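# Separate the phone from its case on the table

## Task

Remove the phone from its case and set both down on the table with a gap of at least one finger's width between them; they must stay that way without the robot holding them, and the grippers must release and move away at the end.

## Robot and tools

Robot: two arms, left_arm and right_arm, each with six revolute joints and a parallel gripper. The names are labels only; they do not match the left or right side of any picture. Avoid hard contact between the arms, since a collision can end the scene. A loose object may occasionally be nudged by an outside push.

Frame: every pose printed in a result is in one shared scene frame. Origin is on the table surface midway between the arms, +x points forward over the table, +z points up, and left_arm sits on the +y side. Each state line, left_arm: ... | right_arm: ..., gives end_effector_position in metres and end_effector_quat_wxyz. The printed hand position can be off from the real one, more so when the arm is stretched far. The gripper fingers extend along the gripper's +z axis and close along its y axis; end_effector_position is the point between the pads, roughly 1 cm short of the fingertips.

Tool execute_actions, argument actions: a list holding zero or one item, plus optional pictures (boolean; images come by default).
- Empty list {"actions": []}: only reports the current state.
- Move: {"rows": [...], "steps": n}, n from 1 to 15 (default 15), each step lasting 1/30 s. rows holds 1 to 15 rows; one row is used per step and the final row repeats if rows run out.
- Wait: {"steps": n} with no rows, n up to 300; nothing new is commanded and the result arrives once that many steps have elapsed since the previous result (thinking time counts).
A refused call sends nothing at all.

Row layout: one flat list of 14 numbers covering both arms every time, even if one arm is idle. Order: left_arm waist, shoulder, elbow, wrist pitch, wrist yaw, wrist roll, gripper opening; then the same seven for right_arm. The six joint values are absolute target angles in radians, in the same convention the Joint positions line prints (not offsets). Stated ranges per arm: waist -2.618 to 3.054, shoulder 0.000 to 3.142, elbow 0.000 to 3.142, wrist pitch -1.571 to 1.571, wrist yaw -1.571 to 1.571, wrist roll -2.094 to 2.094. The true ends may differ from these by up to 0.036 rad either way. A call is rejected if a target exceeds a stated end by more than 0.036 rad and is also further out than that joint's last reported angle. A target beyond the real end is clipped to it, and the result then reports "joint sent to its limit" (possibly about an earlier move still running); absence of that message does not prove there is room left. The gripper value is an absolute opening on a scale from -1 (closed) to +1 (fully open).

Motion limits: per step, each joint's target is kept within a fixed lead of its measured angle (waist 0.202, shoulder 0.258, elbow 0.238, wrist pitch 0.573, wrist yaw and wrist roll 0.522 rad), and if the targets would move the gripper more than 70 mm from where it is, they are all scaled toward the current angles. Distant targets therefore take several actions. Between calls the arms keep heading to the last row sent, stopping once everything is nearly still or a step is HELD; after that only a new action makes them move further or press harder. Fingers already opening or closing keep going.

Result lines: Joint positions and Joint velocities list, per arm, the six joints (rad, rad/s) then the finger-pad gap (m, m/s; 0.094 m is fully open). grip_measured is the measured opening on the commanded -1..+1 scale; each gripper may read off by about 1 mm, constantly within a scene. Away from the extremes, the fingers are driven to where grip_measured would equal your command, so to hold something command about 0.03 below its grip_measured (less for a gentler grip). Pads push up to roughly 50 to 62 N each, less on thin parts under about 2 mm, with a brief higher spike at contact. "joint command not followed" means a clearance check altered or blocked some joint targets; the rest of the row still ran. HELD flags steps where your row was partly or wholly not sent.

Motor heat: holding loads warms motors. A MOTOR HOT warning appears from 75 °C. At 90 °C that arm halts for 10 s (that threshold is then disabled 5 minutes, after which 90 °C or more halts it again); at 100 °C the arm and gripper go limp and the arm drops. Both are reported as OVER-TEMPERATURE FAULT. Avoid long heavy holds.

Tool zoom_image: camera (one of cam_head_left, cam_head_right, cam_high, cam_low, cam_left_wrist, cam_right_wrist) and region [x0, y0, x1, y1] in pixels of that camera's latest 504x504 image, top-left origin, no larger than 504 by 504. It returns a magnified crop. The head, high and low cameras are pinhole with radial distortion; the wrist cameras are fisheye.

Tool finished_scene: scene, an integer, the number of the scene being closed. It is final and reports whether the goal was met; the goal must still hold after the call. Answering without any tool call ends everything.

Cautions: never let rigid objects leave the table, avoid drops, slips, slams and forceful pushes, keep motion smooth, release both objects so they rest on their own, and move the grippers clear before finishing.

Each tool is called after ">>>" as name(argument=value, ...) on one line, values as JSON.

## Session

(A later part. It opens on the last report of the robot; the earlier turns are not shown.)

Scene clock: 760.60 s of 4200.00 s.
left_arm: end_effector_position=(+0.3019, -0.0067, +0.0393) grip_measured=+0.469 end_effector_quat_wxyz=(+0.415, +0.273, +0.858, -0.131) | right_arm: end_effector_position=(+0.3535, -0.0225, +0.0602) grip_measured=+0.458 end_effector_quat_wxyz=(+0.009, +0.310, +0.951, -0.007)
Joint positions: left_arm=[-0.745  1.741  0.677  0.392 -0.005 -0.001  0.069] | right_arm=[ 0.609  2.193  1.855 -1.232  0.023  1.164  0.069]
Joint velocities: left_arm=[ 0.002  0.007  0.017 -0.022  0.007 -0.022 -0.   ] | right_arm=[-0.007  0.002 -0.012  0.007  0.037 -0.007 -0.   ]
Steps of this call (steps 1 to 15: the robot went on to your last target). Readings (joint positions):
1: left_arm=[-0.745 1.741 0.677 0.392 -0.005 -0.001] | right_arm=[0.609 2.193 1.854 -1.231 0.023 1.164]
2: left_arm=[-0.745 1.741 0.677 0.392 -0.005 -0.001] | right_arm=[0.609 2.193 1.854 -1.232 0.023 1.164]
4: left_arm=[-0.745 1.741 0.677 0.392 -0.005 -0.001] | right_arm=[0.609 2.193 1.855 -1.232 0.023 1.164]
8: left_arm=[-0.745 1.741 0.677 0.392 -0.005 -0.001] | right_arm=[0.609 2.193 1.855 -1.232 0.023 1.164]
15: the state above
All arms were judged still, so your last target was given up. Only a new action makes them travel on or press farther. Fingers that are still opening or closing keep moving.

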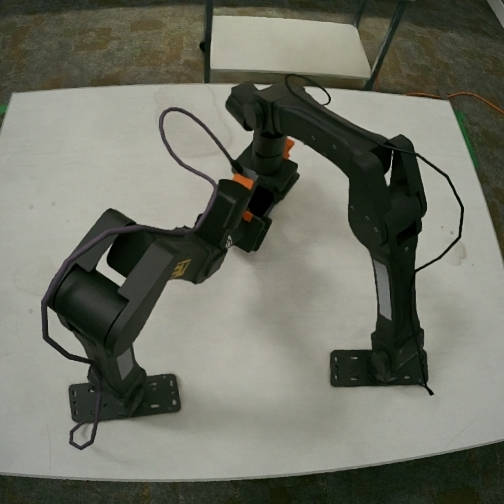

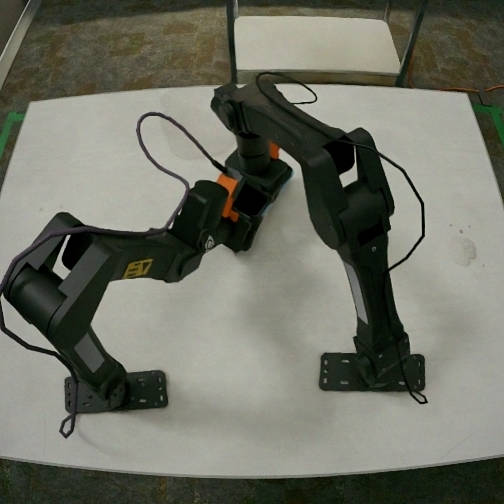

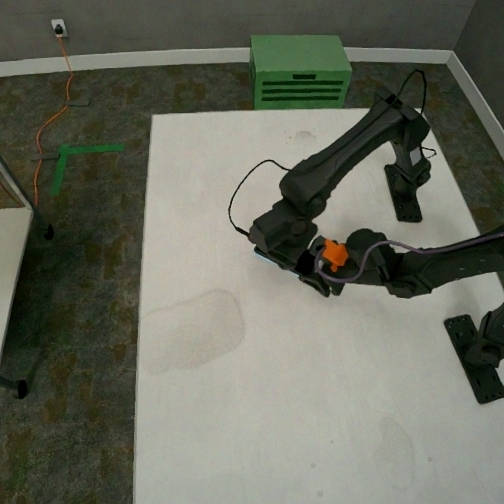

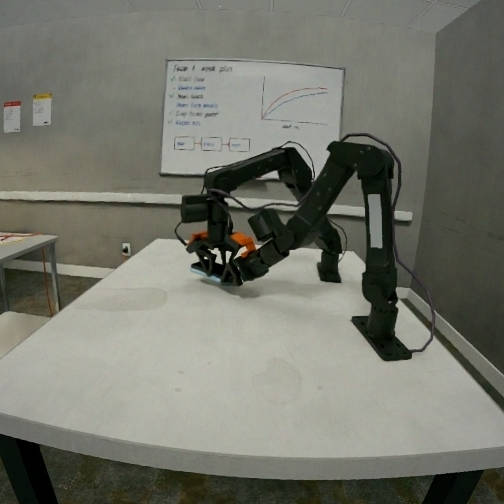

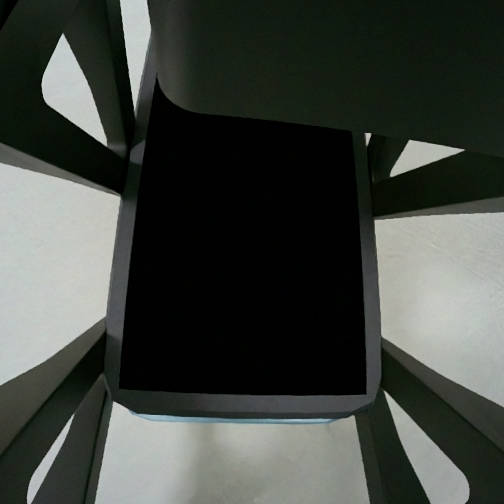

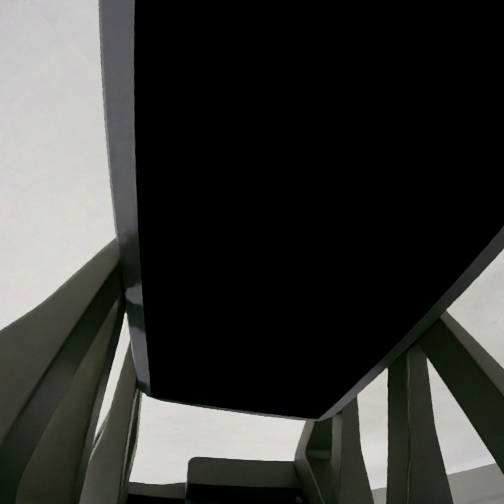

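>>> execute_actions(actions=[{"rows": [[-0.752, 1.752, 0.696, 0.373, 0, 0, 0.46, 0.608, 2.172, 1.907, -1.255, 0, 1.175, 0.44],[-0.752, 1.752, 0.692, 0.369, 0, 0, 0.46, 0.608, 2.172, 1.912, -1.26, 0, 1.175, 0.44],[-0.752, 1.752, 0.688, 0.365, 0, 0, 0.46, 0.608, 2.172, 1.917, -1.265, 0, 1.175, 0.44],[-0.752, 1.752, 0.684, 0.361, 0, 0, 0.46, 0.608, 2.172, 1.922, -1.27, 0, 1.175, 0.44],[-0.752, 1.752, 0.68, 0.357, 0, 0, 0.46, 0.608, 2.172, 1.927, -1.275, 0, 1.175, 0.44],[-0.752, 1.752, 0.676, 0.353, 0, 0, 0.46, 0.608, 2.172, 1.932, -1.28, 0, 1.175, 0.44],[-0.752, 1.752, 0.672, 0.349, 0, 0, 0.46, 0.608, 2.172, 1.937, -1.285, 0, 1.175, 0.44],[-0.752, 1.752, 0.668, 0.345, 0, 0, 0.46, 0.608, 2.172, 1.942, -1.29, 0, 1.175, 0.44],[-0.752, 1.752, 0.664, 0.341, 0, 0, 0.46, 0.608, 2.172, 1.947, -1.295, 0, 1.175, 0.44],[-0.752, 1.752, 0.66, 0.337, 0, 0, 0.46, 0.608, 2.172, 1.952, -1.30, 0, 1.175, 0.44]], "steps": 15}], pictures=false)

>>> execute_actions(actions=[{"steps": 15}])

>>> zoom_image(camera="cam_low", region=[180, 230, 280, 310])

Scene clock: 780.07 s of 4200.00 s.
left_arm: end_effector_position=(+0.3035, -0.0078, +0.0419) grip_measured=+0.469 end_effector_quat_wxyz=(+0.420, +0.270, +0.856, -0.133) | right_arm: end_effector_position=(+0.3547, -0.0230, +0.0706) grip_measured=+0.457 end_effector_quat_wxyz=(+0.011, +0.309, +0.951, -0.010)
Joint positions: left_arm=[-0.745  1.741  0.677  0.405 -0.005 -0.006  0.069] | right_arm=[ 0.609  2.194  1.898 -1.275  0.029  1.162  0.068]
Joint velocities: left_arm=[-0.012 -0.002 -0.002 -0.066 -0.007 -0.022  0.   ] | right_arm=[-0.002 -0.002 -0.012  0.007  0.022  0.007 -0.001]
Steps of this call (steps 1 to 90: nothing new was sent; then 15.97 s passed at rest; steps 91 to 105: all 15 steps of this action). Readings (joint positions):
91: left_arm=[-0.745 1.741 0.677 0.392 -0.005 -0.001] | right_arm=[0.609 2.193 1.855 -1.232 0.023 1.164]
92: left_arm=[-0.745 1.741 0.677 0.392 -0.005 -0.001] | right_arm=[0.609 2.193 1.855 -1.232 0.023 1.164]
94: left_arm=[-0.745 1.741 0.677 0.392 -0.005 -0.002] | right_arm=[0.609 2.194 1.861 -1.238 0.023 1.164]
98: left_arm=[-0.745 1.741 0.677 0.400 -0.005 -0.005] | right_arm=[0.609 2.194 1.879 -1.255 0.028 1.163]
105: the state above

Scene clock: 780.57 s of 4200.00 s.
left_arm: end_effector_position=(+0.3035, -0.0078, +0.0419) grip_measured=+0.469 end_effector_quat_wxyz=(+0.420, +0.270, +0.856, -0.133) | right_arm: end_effector_position=(+0.3547, -0.0230, +0.0706) grip_measured=+0.457 end_effector_quat_wxyz=(+0.011, +0.309, +0.951, -0.010)
Joint positions: left_arm=[-0.745  1.741  0.677  0.405 -0.005 -0.006  0.069] | right_arm=[ 0.609  2.194  1.898 -1.275  0.029  1.162  0.068]
Joint velocities: left_arm=[-0.002 -0.002  0.002 -0.051  0.007 -0.037  0.001] | right_arm=[-0.017 -0.012 -0.007  0.007  0.022 -0.022 -0.001]
Steps of this call (steps 1 to 15: the robot went on to your last target). Readings (joint positions):
1: left_arm=[-0.745 1.741 0.677 0.405 -0.005 -0.006] | right_arm=[0.609 2.194 1.898 -1.275 0.029 1.162]
2: left_arm=[-0.745 1.741 0.677 0.405 -0.005 -0.006] | right_arm=[0.609 2.194 1.898 -1.275 0.029 1.162]
4: left_arm=[-0.745 1.741 0.677 0.405 -0.005 -0.006] | right_arm=[0.609 2.194 1.898 -1.275 0.029 1.162]
8: left_arm=[-0.745 1.741 0.677 0.405 -0.005 -0.006] | right_arm=[0.609 2.194 1.898 -1.275 0.029 1.162]
15: the state above
All arms were judged still, so your last target was given up. Only a new action makes them travel on or press farther. Fingers that are still opening or closing keep moving.

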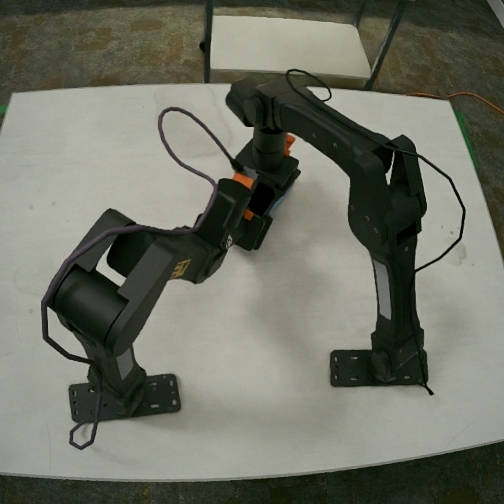

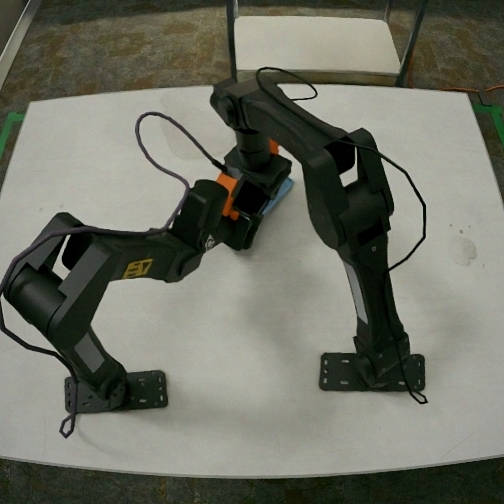

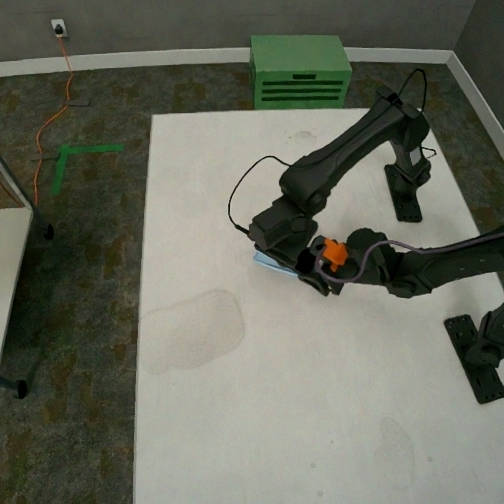

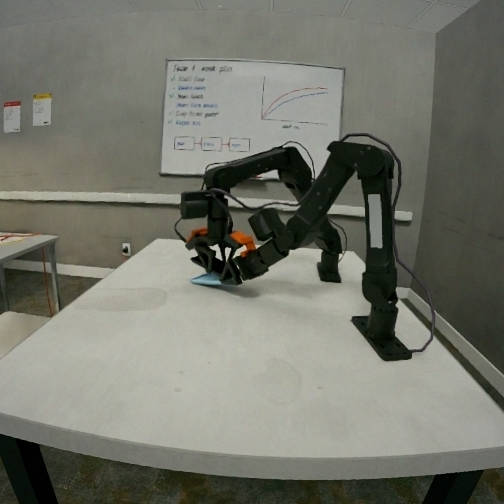

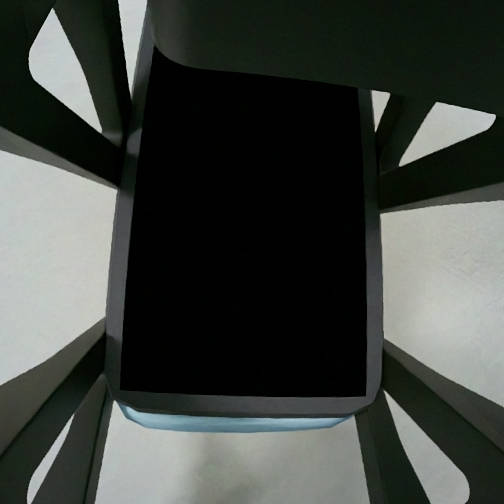

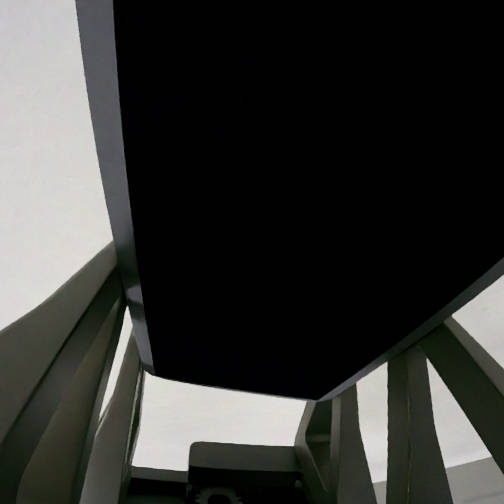

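Region (180, 230, 280, 310) of cam_low's 504x504 image, scaled by 5.040, with more detail than that image has; it fills the top 403 rows of this view, and the rest is white.

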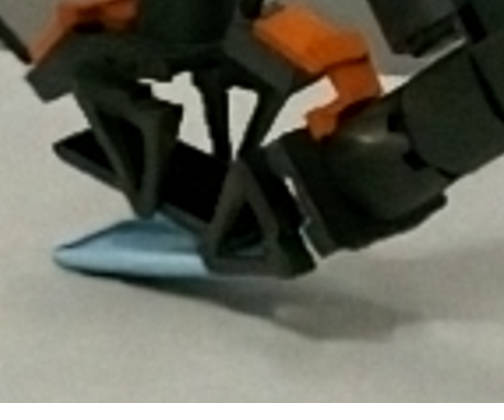

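>>> execute_actions(actions=[{"rows": [[-0.752, 1.752, 0.665, 0.355, 0, 0, 0.46, 0.608, 2.172, 1.952, -1.30, 0, 1.175, 0.44],[-0.752, 1.752, 0.67, 0.375, 0, 0, 0.46, 0.608, 2.172, 1.952, -1.30, 0, 1.175, 0.44],[-0.752, 1.752, 0.675, 0.39, 0, 0, 0.46, 0.608, 2.172, 1.952, -1.30, 0, 1.175, 0.44],[-0.752, 1.752, 0.68, 0.40, 0, 0, 0.46, 0.608, 2.172, 1.952, -1.30, 0, 1.175, 0.44],[-0.752, 1.752, 0.68, 0.40, 0, 0, 0.47, 0.608, 2.172, 1.952, -1.30, 0, 1.175, 0.44],[-0.752, 1.752, 0.68, 0.40, 0, 0, 0.48, 0.608, 2.172, 1.952, -1.30, 0, 1.175, 0.44],[-0.752, 1.752, 0.68, 0.40, 0, 0, 0.49, 0.608, 2.172, 1.952, -1.30, 0, 1.175, 0.44],[-0.752, 1.752, 0.68, 0.40, 0, 0, 0.50, 0.608, 2.172, 1.952, -1.30, 0, 1.175, 0.44]], "steps": 15}])

>>> zoom_image(camera="cam_low", region=[180, 230, 280, 310])

Scene clock: 795.77 s of 4200.00 s.
left_arm: end_effector_position=(+0.3046, -0.0087, +0.0437) grip_measured=+0.500 end_effector_quat_wxyz=(+0.424, +0.270, +0.854, -0.135) | right_arm: end_effector_position=(+0.3550, -0.0238, +0.0706) grip_measured=+0.457 end_effector_quat_wxyz=(+0.012, +0.310, +0.951, -0.011)
Joint positions: left_arm=[-0.745  1.741  0.677  0.415 -0.005 -0.006  0.07 ] | right_arm=[ 0.609  2.194  1.898 -1.276  0.033  1.163  0.068]
Joint velocities: left_arm=[-0.002  0.012  0.002 -0.037  0.037 -0.051 -0.002] | right_arm=[-0.002  0.002  0.002 -0.007  0.022 -0.037  0.001]
Steps of this call (steps 1 to 90: nothing new was sent; then 11.70 s passed at rest; steps 91 to 105: all 15 steps of this action). Readings (joint positions):
91: left_arm=[-0.745 1.741 0.677 0.407 -0.005 -0.006] | right_arm=[0.609 2.194 1.898 -1.275 0.029 1.162]
92: left_arm=[-0.745 1.741 0.677 0.409 -0.005 -0.006] | right_arm=[0.609 2.194 1.898 -1.275 0.029 1.162]
94: left_arm=[-0.745 1.741 0.677 0.413 -0.005 -0.006] | right_arm=[0.609 2.194 1.898 -1.275 0.032 1.162]
98: left_arm=[-0.745 1.741 0.677 0.415 -0.005 -0.006] | right_arm=[0.609 2.194 1.898 -1.275 0.033 1.162]
105: the state above

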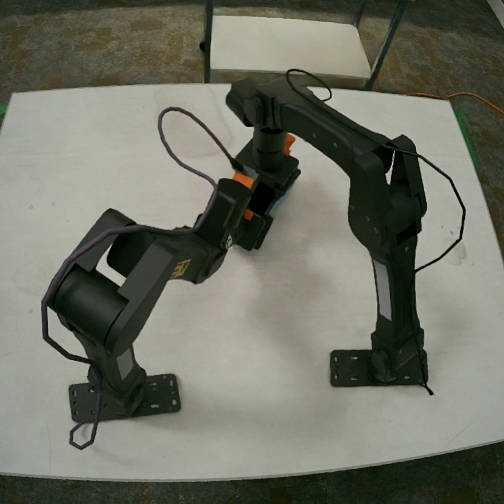

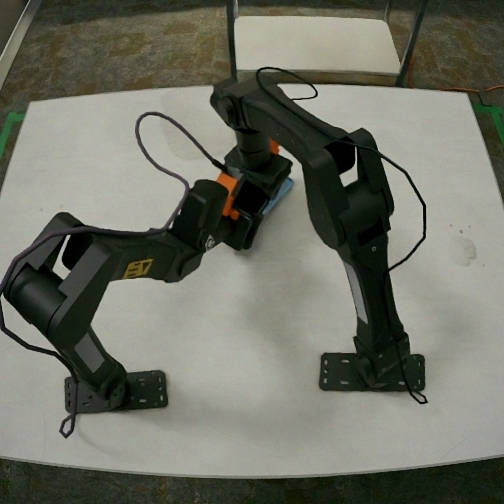

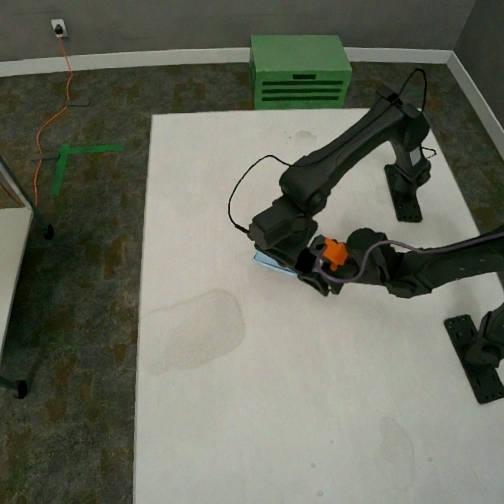

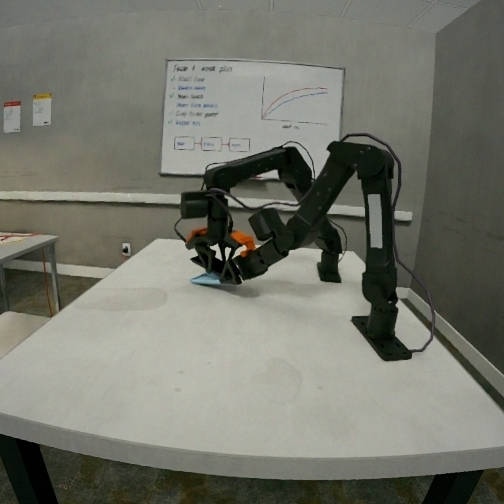

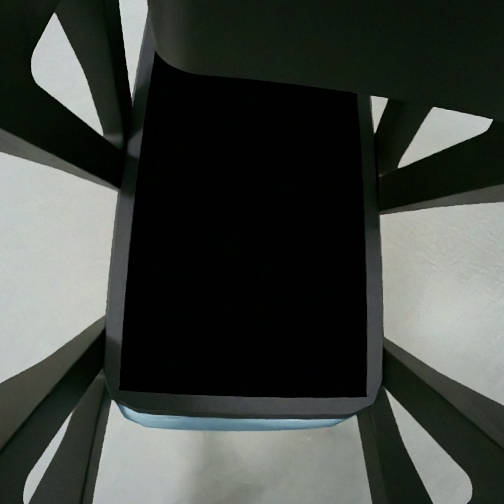

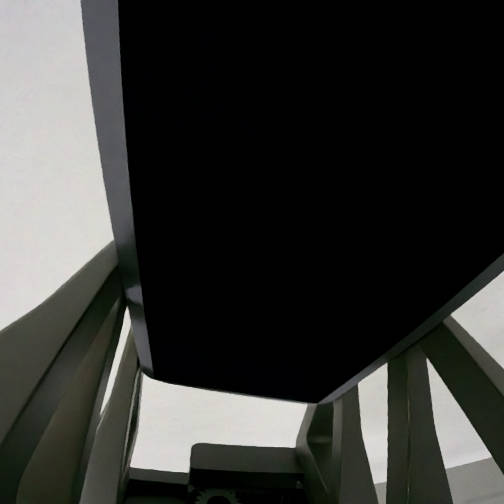

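Region (180, 230, 280, 310) of cam_low's 504x504 image, scaled by 5.040, with more detail than that image has; it fills the top 403 rows of this view, and the rest is white.

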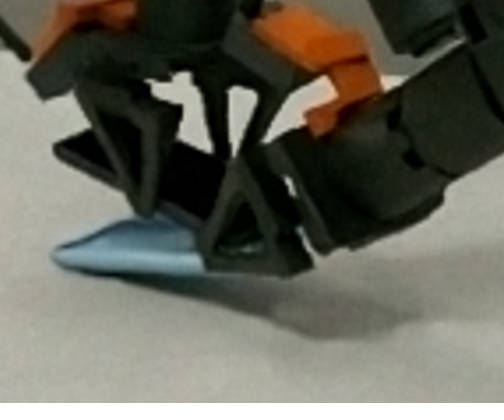

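>>> execute_actions(actions=[{"rows": [[-0.752, 1.752, 0.68, 0.40, 0, 0, 0.51, 0.608, 2.172, 1.952, -1.30, 0, 1.175, 0.44],[-0.752, 1.752, 0.68, 0.40, 0, 0, 0.52, 0.608, 2.172, 1.952, -1.30, 0, 1.175, 0.44],[-0.752, 1.758, 0.677, 0.406, 0, 0, 0.52, 0.608, 2.172, 1.952, -1.30, 0, 1.175, 0.44],[-0.752, 1.764, 0.674, 0.412, 0, 0, 0.52, 0.608, 2.172, 1.952, -1.30, 0, 1.175, 0.44],[-0.752, 1.77, 0.671, 0.418, 0, 0, 0.52, 0.608, 2.172, 1.952, -1.30, 0, 1.175, 0.44],[-0.752, 1.776, 0.668, 0.424, 0, 0, 0.52, 0.608, 2.172, 1.952, -1.30, 0, 1.175, 0.44],[-0.752, 1.782, 0.665, 0.43, 0, 0, 0.52, 0.608, 2.172, 1.952, -1.30, 0, 1.175, 0.44],[-0.752, 1.788, 0.662, 0.436, 0, 0, 0.52, 0.608, 2.172, 1.952, -1.30, 0, 1.175, 0.44],[-0.752, 1.794, 0.659, 0.442, 0, 0, 0.52, 0.608, 2.172, 1.952, -1.30, 0, 1.175, 0.44],[-0.752, 1.80, 0.656, 0.448, 0, 0, 0.52, 0.608, 2.172, 1.952, -1.30, 0, 1.175, 0.44],[-0.752, 1.806, 0.654, 0.454, 0, 0, 0.52, 0.608, 2.172, 1.952, -1.30, 0, 1.175, 0.44],[-0.752, 1.812, 0.652, 0.46, 0, 0, 0.52, 0.608, 2.172, 1.952, -1.30, 0, 1.175, 0.44],[-0.752, 1.818, 0.65, 0.467, 0, 0, 0.52, 0.608, 2.172, 1.952, -1.30, 0, 1.175, 0.44],[-0.752, 1.823, 0.647, 0.474, 0, 0, 0.52, 0.608, 2.172, 1.952, -1.30, 0, 1.175, 0.44],[-0.752, 1.828, 0.645, 0.48, 0, 0, 0.52, 0.608, 2.172, 1.952, -1.30, 0, 1.175, 0.44]], "steps": 15}], pictures=false)

>>> execute_actions(actions=[{"steps": 20}])

>>> zoom_image(camera="cam_low", region=[180, 230, 280, 310])

Scene clock: 829.90 s of 4200.00 s.
left_arm: end_effector_position=(+0.3023, -0.0070, +0.0222) grip_measured=+0.519 end_effector_quat_wxyz=(+0.409, +0.272, +0.861, -0.130) | right_arm: end_effector_position=(+0.3510, -0.0200, +0.0737) grip_measured=+0.457 end_effector_quat_wxyz=(-0.001, +0.312, +0.950, -0.004)
Joint positions: left_arm=[-0.745  1.801  0.669  0.448 -0.005 -0.006  0.071] | right_arm=[ 0.609  2.194  1.91  -1.295  0.003  1.167  0.068]
Joint velocities: left_arm=[ 0.002  0.125 -0.095  0.168 -0.007 -0.022  0.   ] | right_arm=[-0.002 -0.007  0.007 -0.022 -0.051  0.037  0.001]
Steps of this call (steps 1 to 15: the robot went on to your last target; steps 16 to 100: nothing new was sent; then 30.30 s passed at rest; steps 101 to 115: all 15 steps of this action). Readings (joint positions):
101: left_arm=[-0.745 1.741 0.677 0.415 -0.005 -0.006] | right_arm=[0.609 2.194 1.898 -1.276 0.033 1.163]
102: left_arm=[-0.745 1.741 0.677 0.415 -0.005 -0.006] | right_arm=[0.609 2.194 1.898 -1.277 0.032 1.163]
104: left_arm=[-0.745 1.741 0.677 0.413 -0.005 -0.006] | right_arm=[0.609 2.194 1.901 -1.284 0.023 1.165]
108: left_arm=[-0.745 1.754 0.677 0.420 -0.005 -0.006] | right_arm=[0.609 2.194 1.909 -1.294 0.013 1.165]
115: the state above

Scene clock: 830.57 s of 4200.00 s.
left_arm: end_effector_position=(+0.3009, -0.0061, +0.0175) grip_measured=+0.519 end_effector_quat_wxyz=(+0.407, +0.273, +0.862, -0.130) | right_arm: end_effector_position=(+0.3508, -0.0191, +0.0740) grip_measured=+0.457 end_effector_quat_wxyz=(-0.003, +0.312, +0.950, -0.002)
Joint positions: left_arm=[-0.745  1.813  0.661  0.464 -0.005 -0.006  0.071] | right_arm=[ 0.609  2.194  1.911 -1.295 -0.002  1.168  0.068]
Joint velocities: left_arm=[-0.007  0.007  0.002 -0.081 -0.007 -0.037  0.   ] | right_arm=[ 0.007  0.002 -0.012  0.007  0.007 -0.051 -0.   ]
Steps of this call (steps 1 to 20: the robot went on to your last target). Readings (joint positions):
1: left_arm=[-0.745 1.806 0.666 0.452 -0.005 -0.006] | right_arm=[0.609 2.194 1.911 -1.295 0.002 1.167]
2: left_arm=[-0.745 1.810 0.664 0.454 -0.005 -0.006] | right_arm=[0.609 2.194 1.911 -1.295 0.001 1.167]
4: left_arm=[-0.745 1.813 0.661 0.457 -0.005 -0.006] | right_arm=[0.609 2.194 1.911 -1.295 0.000 1.168]
8: left_arm=[-0.745 1.813 0.661 0.463 -0.005 -0.006] | right_arm=[0.609 2.194 1.911 -1.295 -0.001 1.168]
20: the state above

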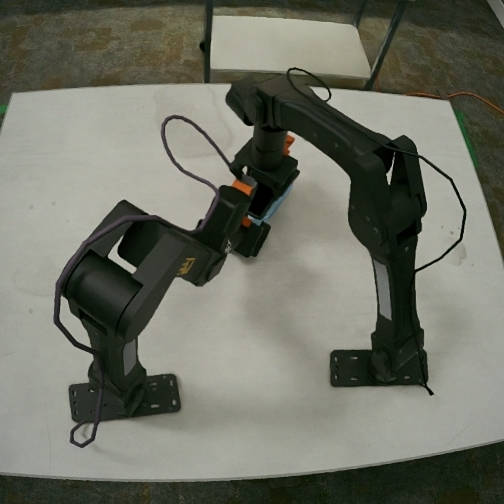

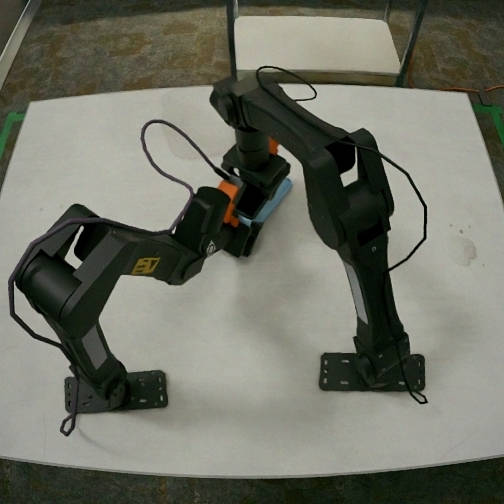

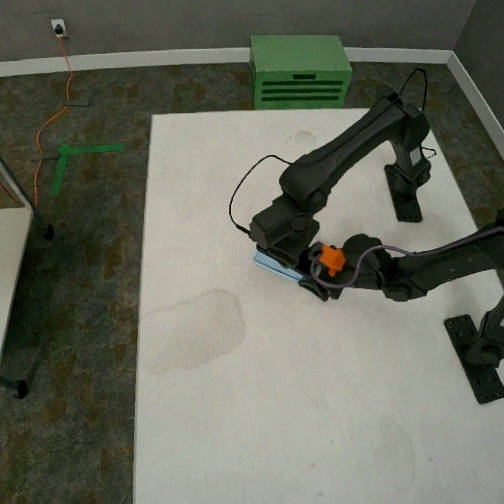

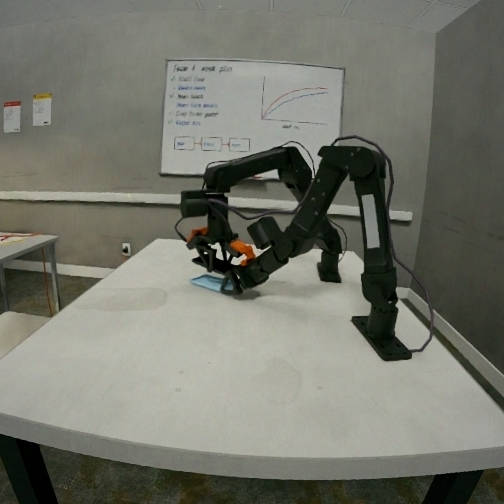

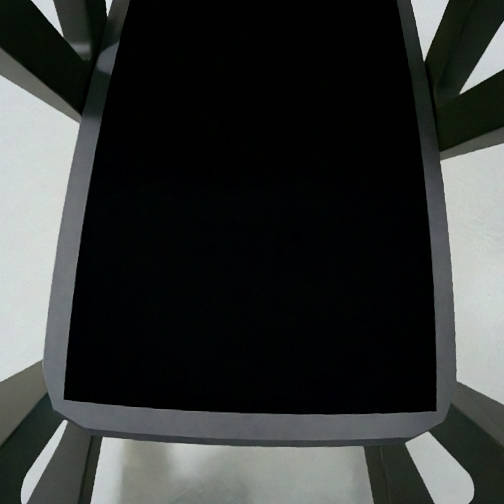

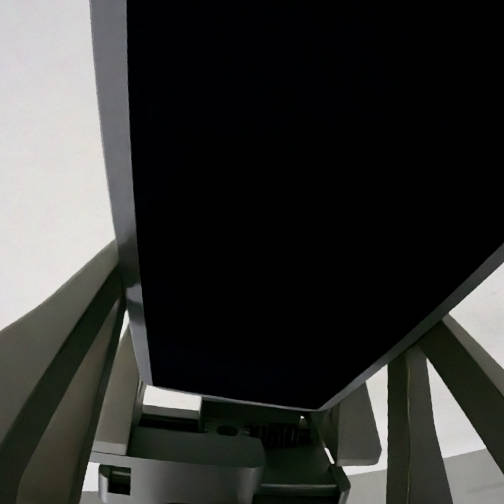

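Region (180, 230, 280, 310) of cam_low's 504x504 image, scaled by 5.040, with more detail than that image has; it fills the top 403 rows of this view, and the rest is white.

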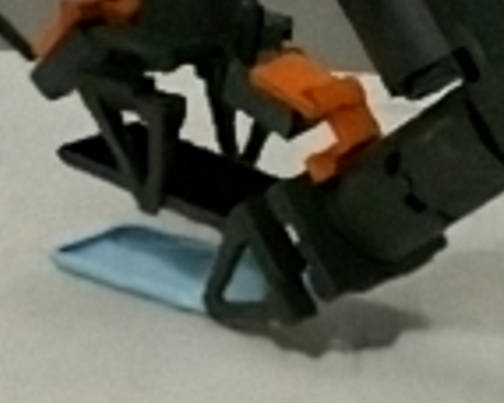

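>>> execute_actions(actions=[])

Scene clock: 865.27 s of 4200.00 s.
left_arm: end_effector_position=(+0.3009, -0.0061, +0.0175) grip_measured=+0.519 end_effector_quat_wxyz=(+0.407, +0.273, +0.862, -0.130) | right_arm: end_effector_position=(+0.3508, -0.0191, +0.0740) grip_measured=+0.457 end_effector_quat_wxyz=(-0.003, +0.312, +0.950, -0.002)
Joint positions: left_arm=[-0.745  1.813  0.661  0.464 -0.005 -0.006  0.071] | right_arm=[ 0.609  2.194  1.911 -1.295 -0.002  1.168  0.068]
Joint velocities: left_arm=[ 0.007  0.017 -0.002 -0.037 -0.037  0.007  0.   ] | right_arm=[ 0.027 -0.012 -0.007 -0.007 -0.022  0.037 -0.   ]
Steps of this call (steps 1 to 15: the robot went on to your last target; steps 16 to 100: nothing new was sent; then 31.37 s passed at rest). Readings (joint positions):
1: left_arm=[-0.745 1.813 0.661 0.464 -0.005 -0.006] | right_arm=[0.609 2.194 1.911 -1.295 -0.002 1.168]
2: left_arm=[-0.745 1.813 0.661 0.464 -0.005 -0.006] | right_arm=[0.609 2.194 1.911 -1.295 -0.002 1.168]
4: left_arm=[-0.745 1.813 0.661 0.464 -0.005 -0.006] | right_arm=[0.609 2.194 1.911 -1.295 -0.002 1.168]
8: left_arm=[-0.745 1.813 0.661 0.464 -0.005 -0.006] | right_arm=[0.609 2.194 1.911 -1.295 -0.002 1.168]
100: the state above
All arms were judged still, so your last target was given up. Only a new action makes them travel on or press farther. Fingers that are still opening or closing keep moving.

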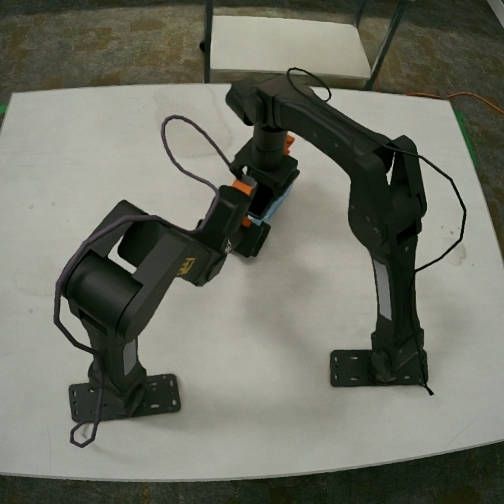

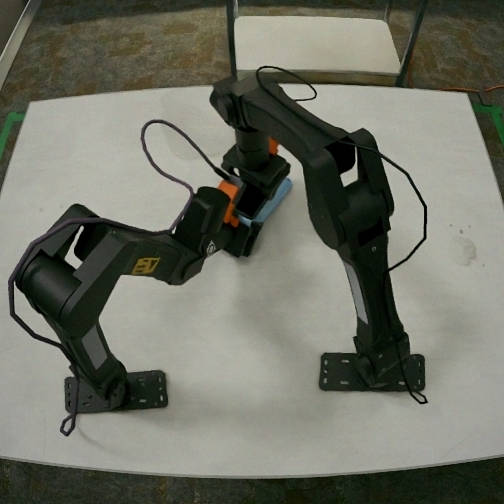

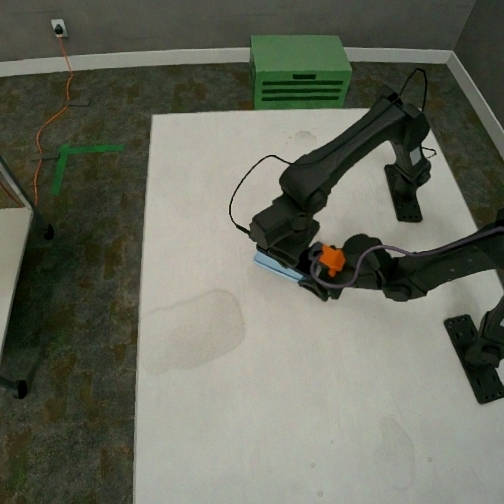

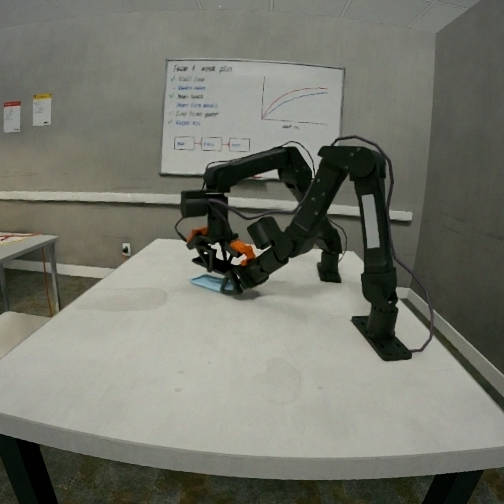

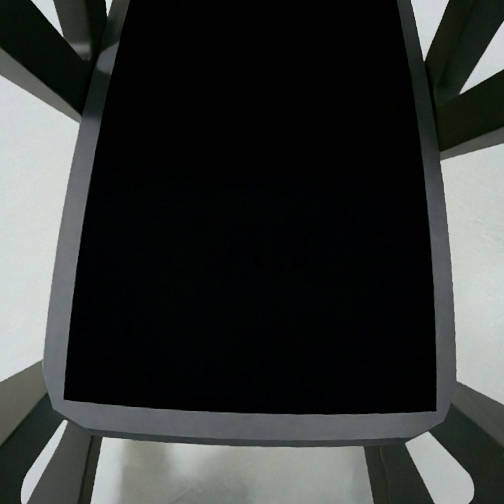

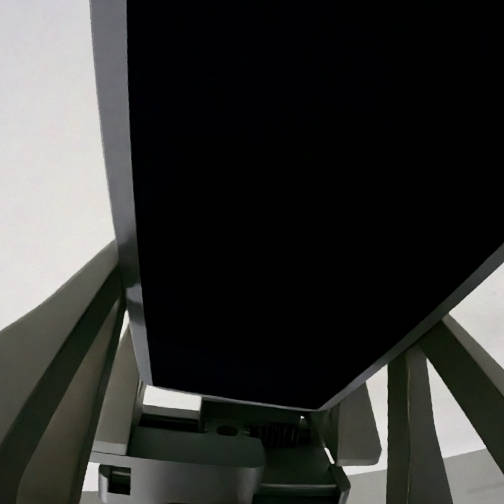

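>>> execute_actions(actions=[{"rows": [[-0.752,1.828,0.645,0.48,0,0,0.52,0.600,2.172,1.952,-1.30,0,1.175,0.44],[-0.752,1.828,0.645,0.48,0,0,0.52,0.590,2.172,1.952,-1.30,0,1.175,0.44],[-0.752,1.828,0.645,0.48,0,0,0.52,0.578,2.172,1.952,-1.30,0,1.175,0.44],[-0.752,1.828,0.645,0.48,0,0,0.52,0.565,2.172,1.952,-1.30,0,1.175,0.44],[-0.752,1.828,0.645,0.48,0,0,0.52,0.550,2.172,1.952,-1.30,0,1.175,0.44],[-0.752,1.828,0.645,0.48,0,0,0.52,0.535,2.172,1.952,-1.30,0,1.175,0.44],[-0.752,1.828,0.645,0.48,0,0,0.52,0.520,2.172,1.952,-1.30,0,1.175,0.44],[-0.752,1.828,0.645,0.48,0,0,0.52,0.505,2.172,1.952,-1.30,0,1.175,0.44],[-0.752,1.828,0.645,0.48,0,0,0.52,0.490,2.172,1.952,-1.30,0,1.175,0.44],[-0.752,1.828,0.645,0.48,0,0,0.52,0.475,2.172,1.952,-1.30,0,1.175,0.44],[-0.752,1.828,0.645,0.48,0,0,0.52,0.460,2.172,1.952,-1.30,0,1.175,0.44],[-0.752,1.828,0.645,0.48,0,0,0.52,0.445,2.172,1.952,-1.30,0,1.175,0.44],[-0.752,1.828,0.645,0.48,0,0,0.52,0.430,2.172,1.952,-1.30,0,1.175,0.44],[-0.752,1.828,0.645,0.48,0,0,0.52,0.415,2.172,1.952,-1.30,0,1.175,0.44],[-0.752,1.828,0.645,0.48,0,0,0.52,0.400,2.172,1.952,-1.30,0,1.175,0.44]], "steps": 15}])

Scene clock: 892.70 s of 4200.00 s.
left_arm: end_effector_position=(+0.3009, -0.0061, +0.0175) grip_measured=+0.519 end_effector_quat_wxyz=(+0.407, +0.273, +0.862, -0.130) | right_arm: end_effector_position=(+0.3835, -0.0872, +0.0740) grip_measured=+0.457 end_effector_quat_wxyz=(-0.006, +0.397, +0.918, +0.001)
Joint positions: left_arm=[-0.745  1.813  0.661  0.464 -0.005 -0.006  0.071] | right_arm=[ 0.428  2.194  1.911 -1.295 -0.009  1.168  0.068]
Joint velocities: left_arm=[-0.007  0.037 -0.002 -0.022 -0.037  0.007 -0.   ] | right_arm=[-0.457 -0.007 -0.007  0.037 -0.022 -0.095 -0.   ]
Steps of this call (steps 1 to 90: nothing new was sent; then 23.93 s passed at rest; steps 91 to 105: all 15 steps of this action). Readings (joint positions):
91: left_arm=[-0.745 1.813 0.661 0.464 -0.005 -0.006] | right_arm=[0.609 2.194 1.911 -1.295 -0.002 1.168]
92: left_arm=[-0.745 1.813 0.661 0.464 -0.005 -0.006] | right_arm=[0.608 2.194 1.911 -1.295 -0.002 1.168]
94: left_arm=[-0.745 1.813 0.661 0.464 -0.005 -0.006] | right_arm=[0.602 2.194 1.911 -1.295 -0.005 1.168]
98: left_arm=[-0.745 1.813 0.661 0.464 -0.005 -0.006] | right_arm=[0.554 2.194 1.911 -1.295 -0.010 1.168]
105: the state above

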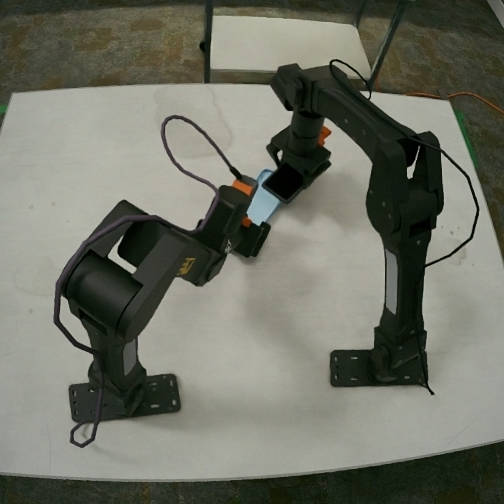

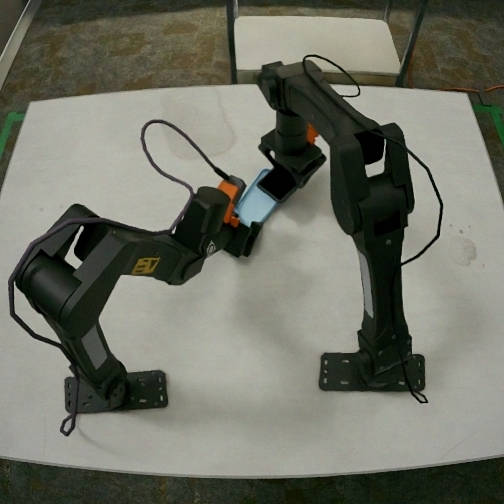

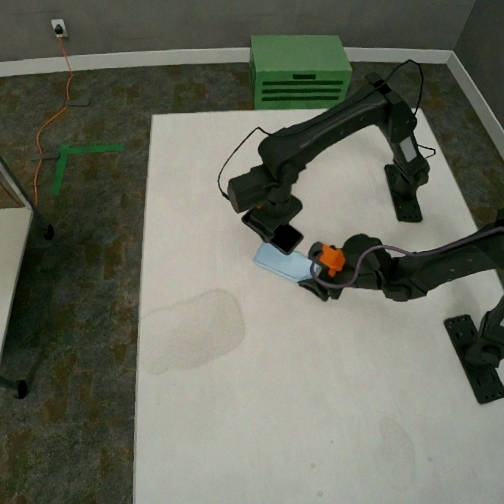

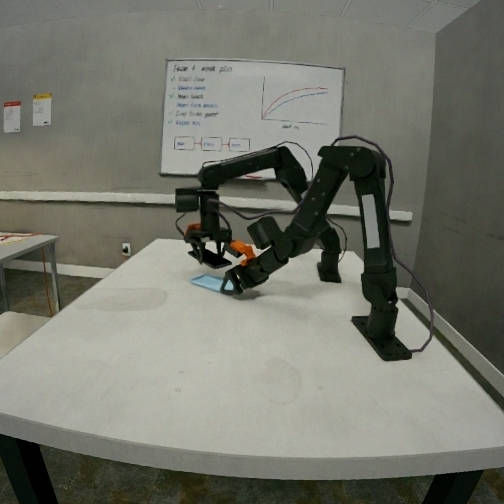

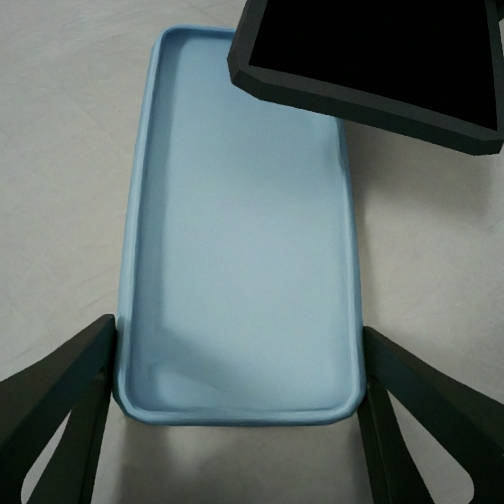

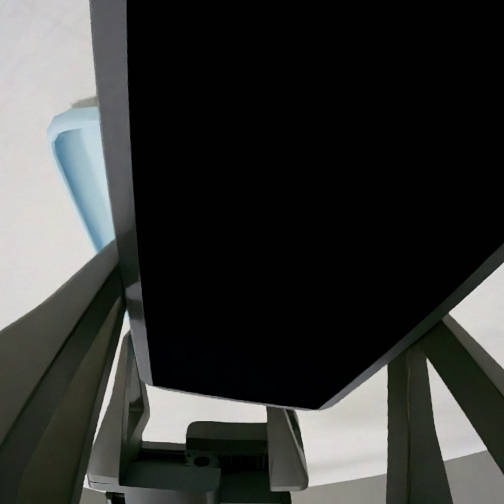

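>>> execute_actions(actions=[{"rows": [[-0.752,1.829,0.645,0.481,0,0,0.52,0.385,2.172,1.952,-1.30,0,1.175,0.44],[-0.752,1.830,0.644,0.482,0,0,0.52,0.365,2.172,1.952,-1.30,0,1.175,0.44],[-0.752,1.832,0.644,0.483,0,0,0.52,0.340,2.172,1.952,-1.30,0,1.175,0.44],[-0.752,1.833,0.643,0.484,0,0,0.52,0.310,2.172,1.952,-1.30,0,1.175,0.44],[-0.752,1.834,0.643,0.485,0,0,0.52,0.280,2.172,1.952,-1.30,0,1.175,0.44],[-0.752,1.835,0.642,0.486,0,0,0.52,0.250,2.172,1.952,-1.30,0,1.175,0.44],[-0.752,1.836,0.642,0.487,0,0,0.52,0.215,2.172,1.952,-1.30,0,1.175,0.44],[-0.752,1.837,0.641,0.488,0,0,0.52,0.180,2.172,1.952,-1.30,0,1.175,0.44],[-0.752,1.838,0.641,0.489,0,0,0.52,0.145,2.172,1.952,-1.30,0,1.175,0.44],[-0.752,1.839,0.640,0.490,0,0,0.52,0.110,2.172,1.952,-1.30,0,1.175,0.44],[-0.752,1.840,0.640,0.491,0,0,0.52,0.075,2.172,1.952,-1.30,0,1.175,0.44],[-0.752,1.842,0.639,0.492,0,0,0.52,0.040,2.172,1.952,-1.30,0,1.175,0.44],[-0.752,1.843,0.639,0.493,0,0,0.52,0.010,2.172,1.952,-1.30,0,1.175,0.44],[-0.752,1.844,0.638,0.494,0,0,0.52,-0.020,2.172,1.952,-1.30,0,1.175,0.44],[-0.752,1.845,0.638,0.495,0,0,0.52,-0.050,2.172,1.952,-1.30,0,1.175,0.44]], "steps": 15}], pictures=false)

>>> execute_actions(actions=[{"steps": 20}])

Scene clock: 921.53 s of 4200.00 s.
left_arm: end_effector_position=(+0.3023, -0.0071, +0.0183) grip_measured=+0.519 end_effector_quat_wxyz=(+0.411, +0.272, +0.860, -0.131) | right_arm: end_effector_position=(+0.4097, -0.2678, +0.0740) grip_measured=+0.457 end_effector_quat_wxyz=(-0.005, +0.586, +0.810, +0.004)
Joint positions: left_arm=[-0.745  1.817  0.661  0.477 -0.005 -0.006  0.071] | right_arm=[-0.006  2.194  1.911 -1.293 -0.011  1.169  0.068]
Joint velocities: left_arm=[-0.002  0.1    0.022  0.051  0.007 -0.11   0.001] | right_arm=[-0.994 -0.002 -0.002 -0.037  0.037 -0.051 -0.   ]
Steps of this call (steps 1 to 30: the robot went on to your last target; steps 31 to 120: nothing new was sent; then 24.33 s passed at rest; steps 121 to 135: all 15 steps of this action). Readings (joint positions):
121: left_arm=[-0.745 1.813 0.661 0.464 -0.005 -0.006] | right_arm=[0.392 2.194 1.911 -1.295 -0.003 1.169]
122: left_arm=[-0.745 1.813 0.661 0.464 -0.005 -0.006] | right_arm=[0.391 2.194 1.911 -1.295 -0.004 1.169]
124: left_arm=[-0.745 1.813 0.661 0.465 -0.005 -0.006] | right_arm=[0.377 2.194 1.911 -1.295 -0.010 1.169]
128: left_arm=[-0.745 1.813 0.661 0.468 -0.005 -0.006] | right_arm=[0.278 2.194 1.911 -1.295 -0.022 1.169]
135: the state above

Scene clock: 922.20 s of 4200.00 s.
left_arm: end_effector_position=(+0.3025, -0.0072, +0.0162) grip_measured=+0.519 end_effector_quat_wxyz=(+0.410, +0.272, +0.861, -0.131) | right_arm: end_effector_position=(+0.4077, -0.2876, +0.0740) grip_measured=+0.457 end_effector_quat_wxyz=(-0.003, +0.604, +0.797, +0.001)
Joint positions: left_arm=[-0.745  1.826  0.661  0.484 -0.005 -0.006  0.071] | right_arm=[-0.05   2.194  1.911 -1.293 -0.005  1.17   0.068]
Joint velocities: left_arm=[-0.017 -0.007  0.007  0.007 -0.081  0.037  0.   ] | right_arm=[-0.002 -0.012  0.002  0.037  0.037  0.007  0.001]
Steps of this call (steps 1 to 20: the robot went on to your last target). Readings (joint positions):
1: left_arm=[-0.745 1.821 0.661 0.478 -0.005 -0.006] | right_arm=[-0.038 2.194 1.911 -1.293 -0.007 1.169]
2: left_arm=[-0.745 1.824 0.661 0.479 -0.005 -0.006] | right_arm=[-0.062 2.194 1.911 -1.293 -0.001 1.170]
4: left_arm=[-0.745 1.826 0.661 0.482 -0.005 -0.006] | right_arm=[-0.087 2.194 1.911 -1.293 0.009 1.170]
8: left_arm=[-0.745 1.826 0.661 0.484 -0.005 -0.006] | right_arm=[-0.072 2.194 1.911 -1.293 0.008 1.170]
20: the state above

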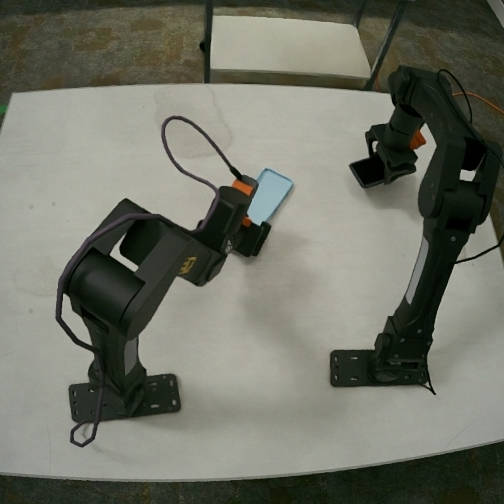

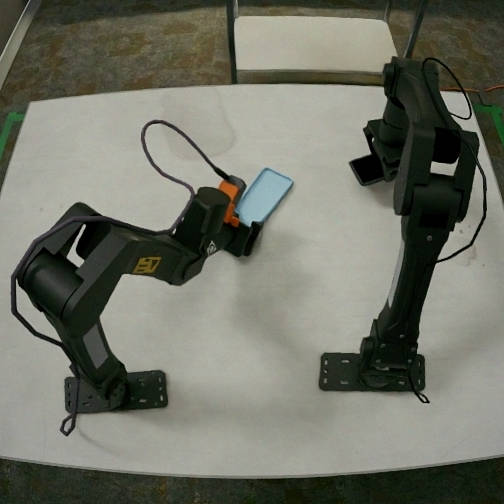

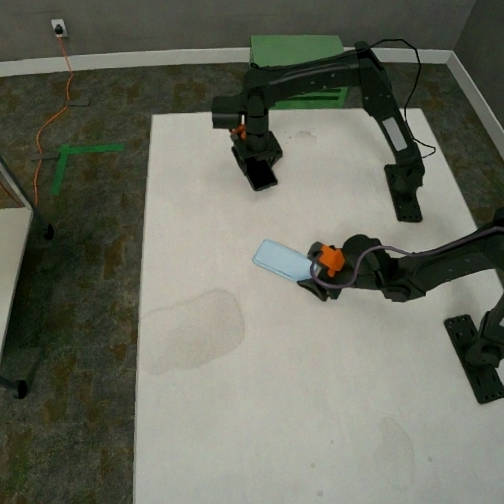

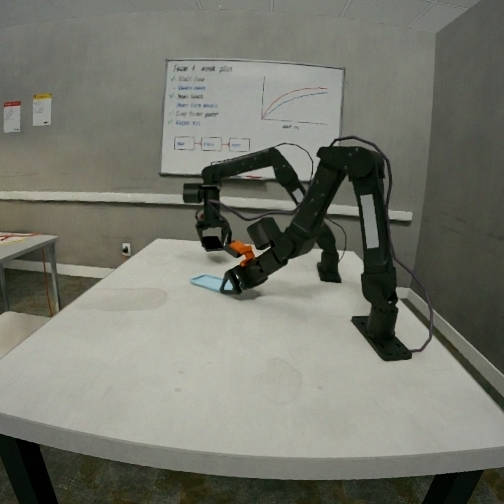

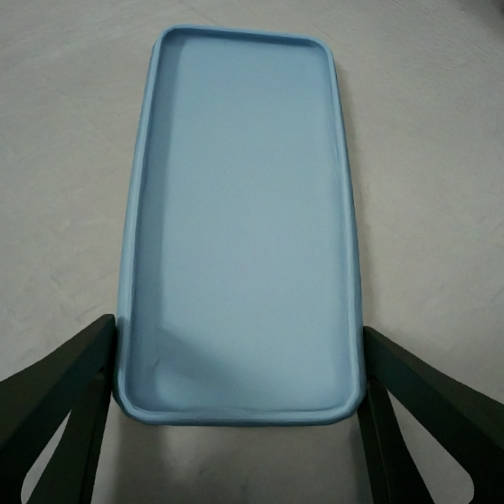

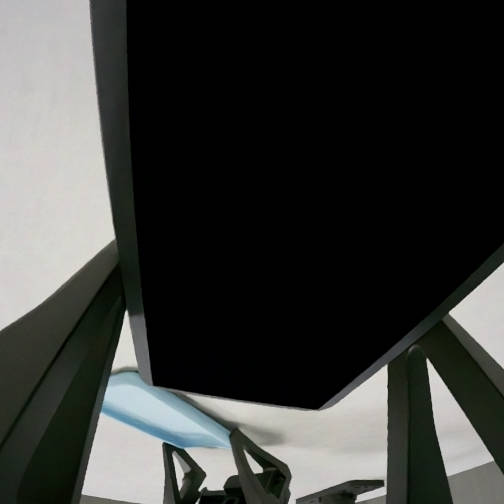

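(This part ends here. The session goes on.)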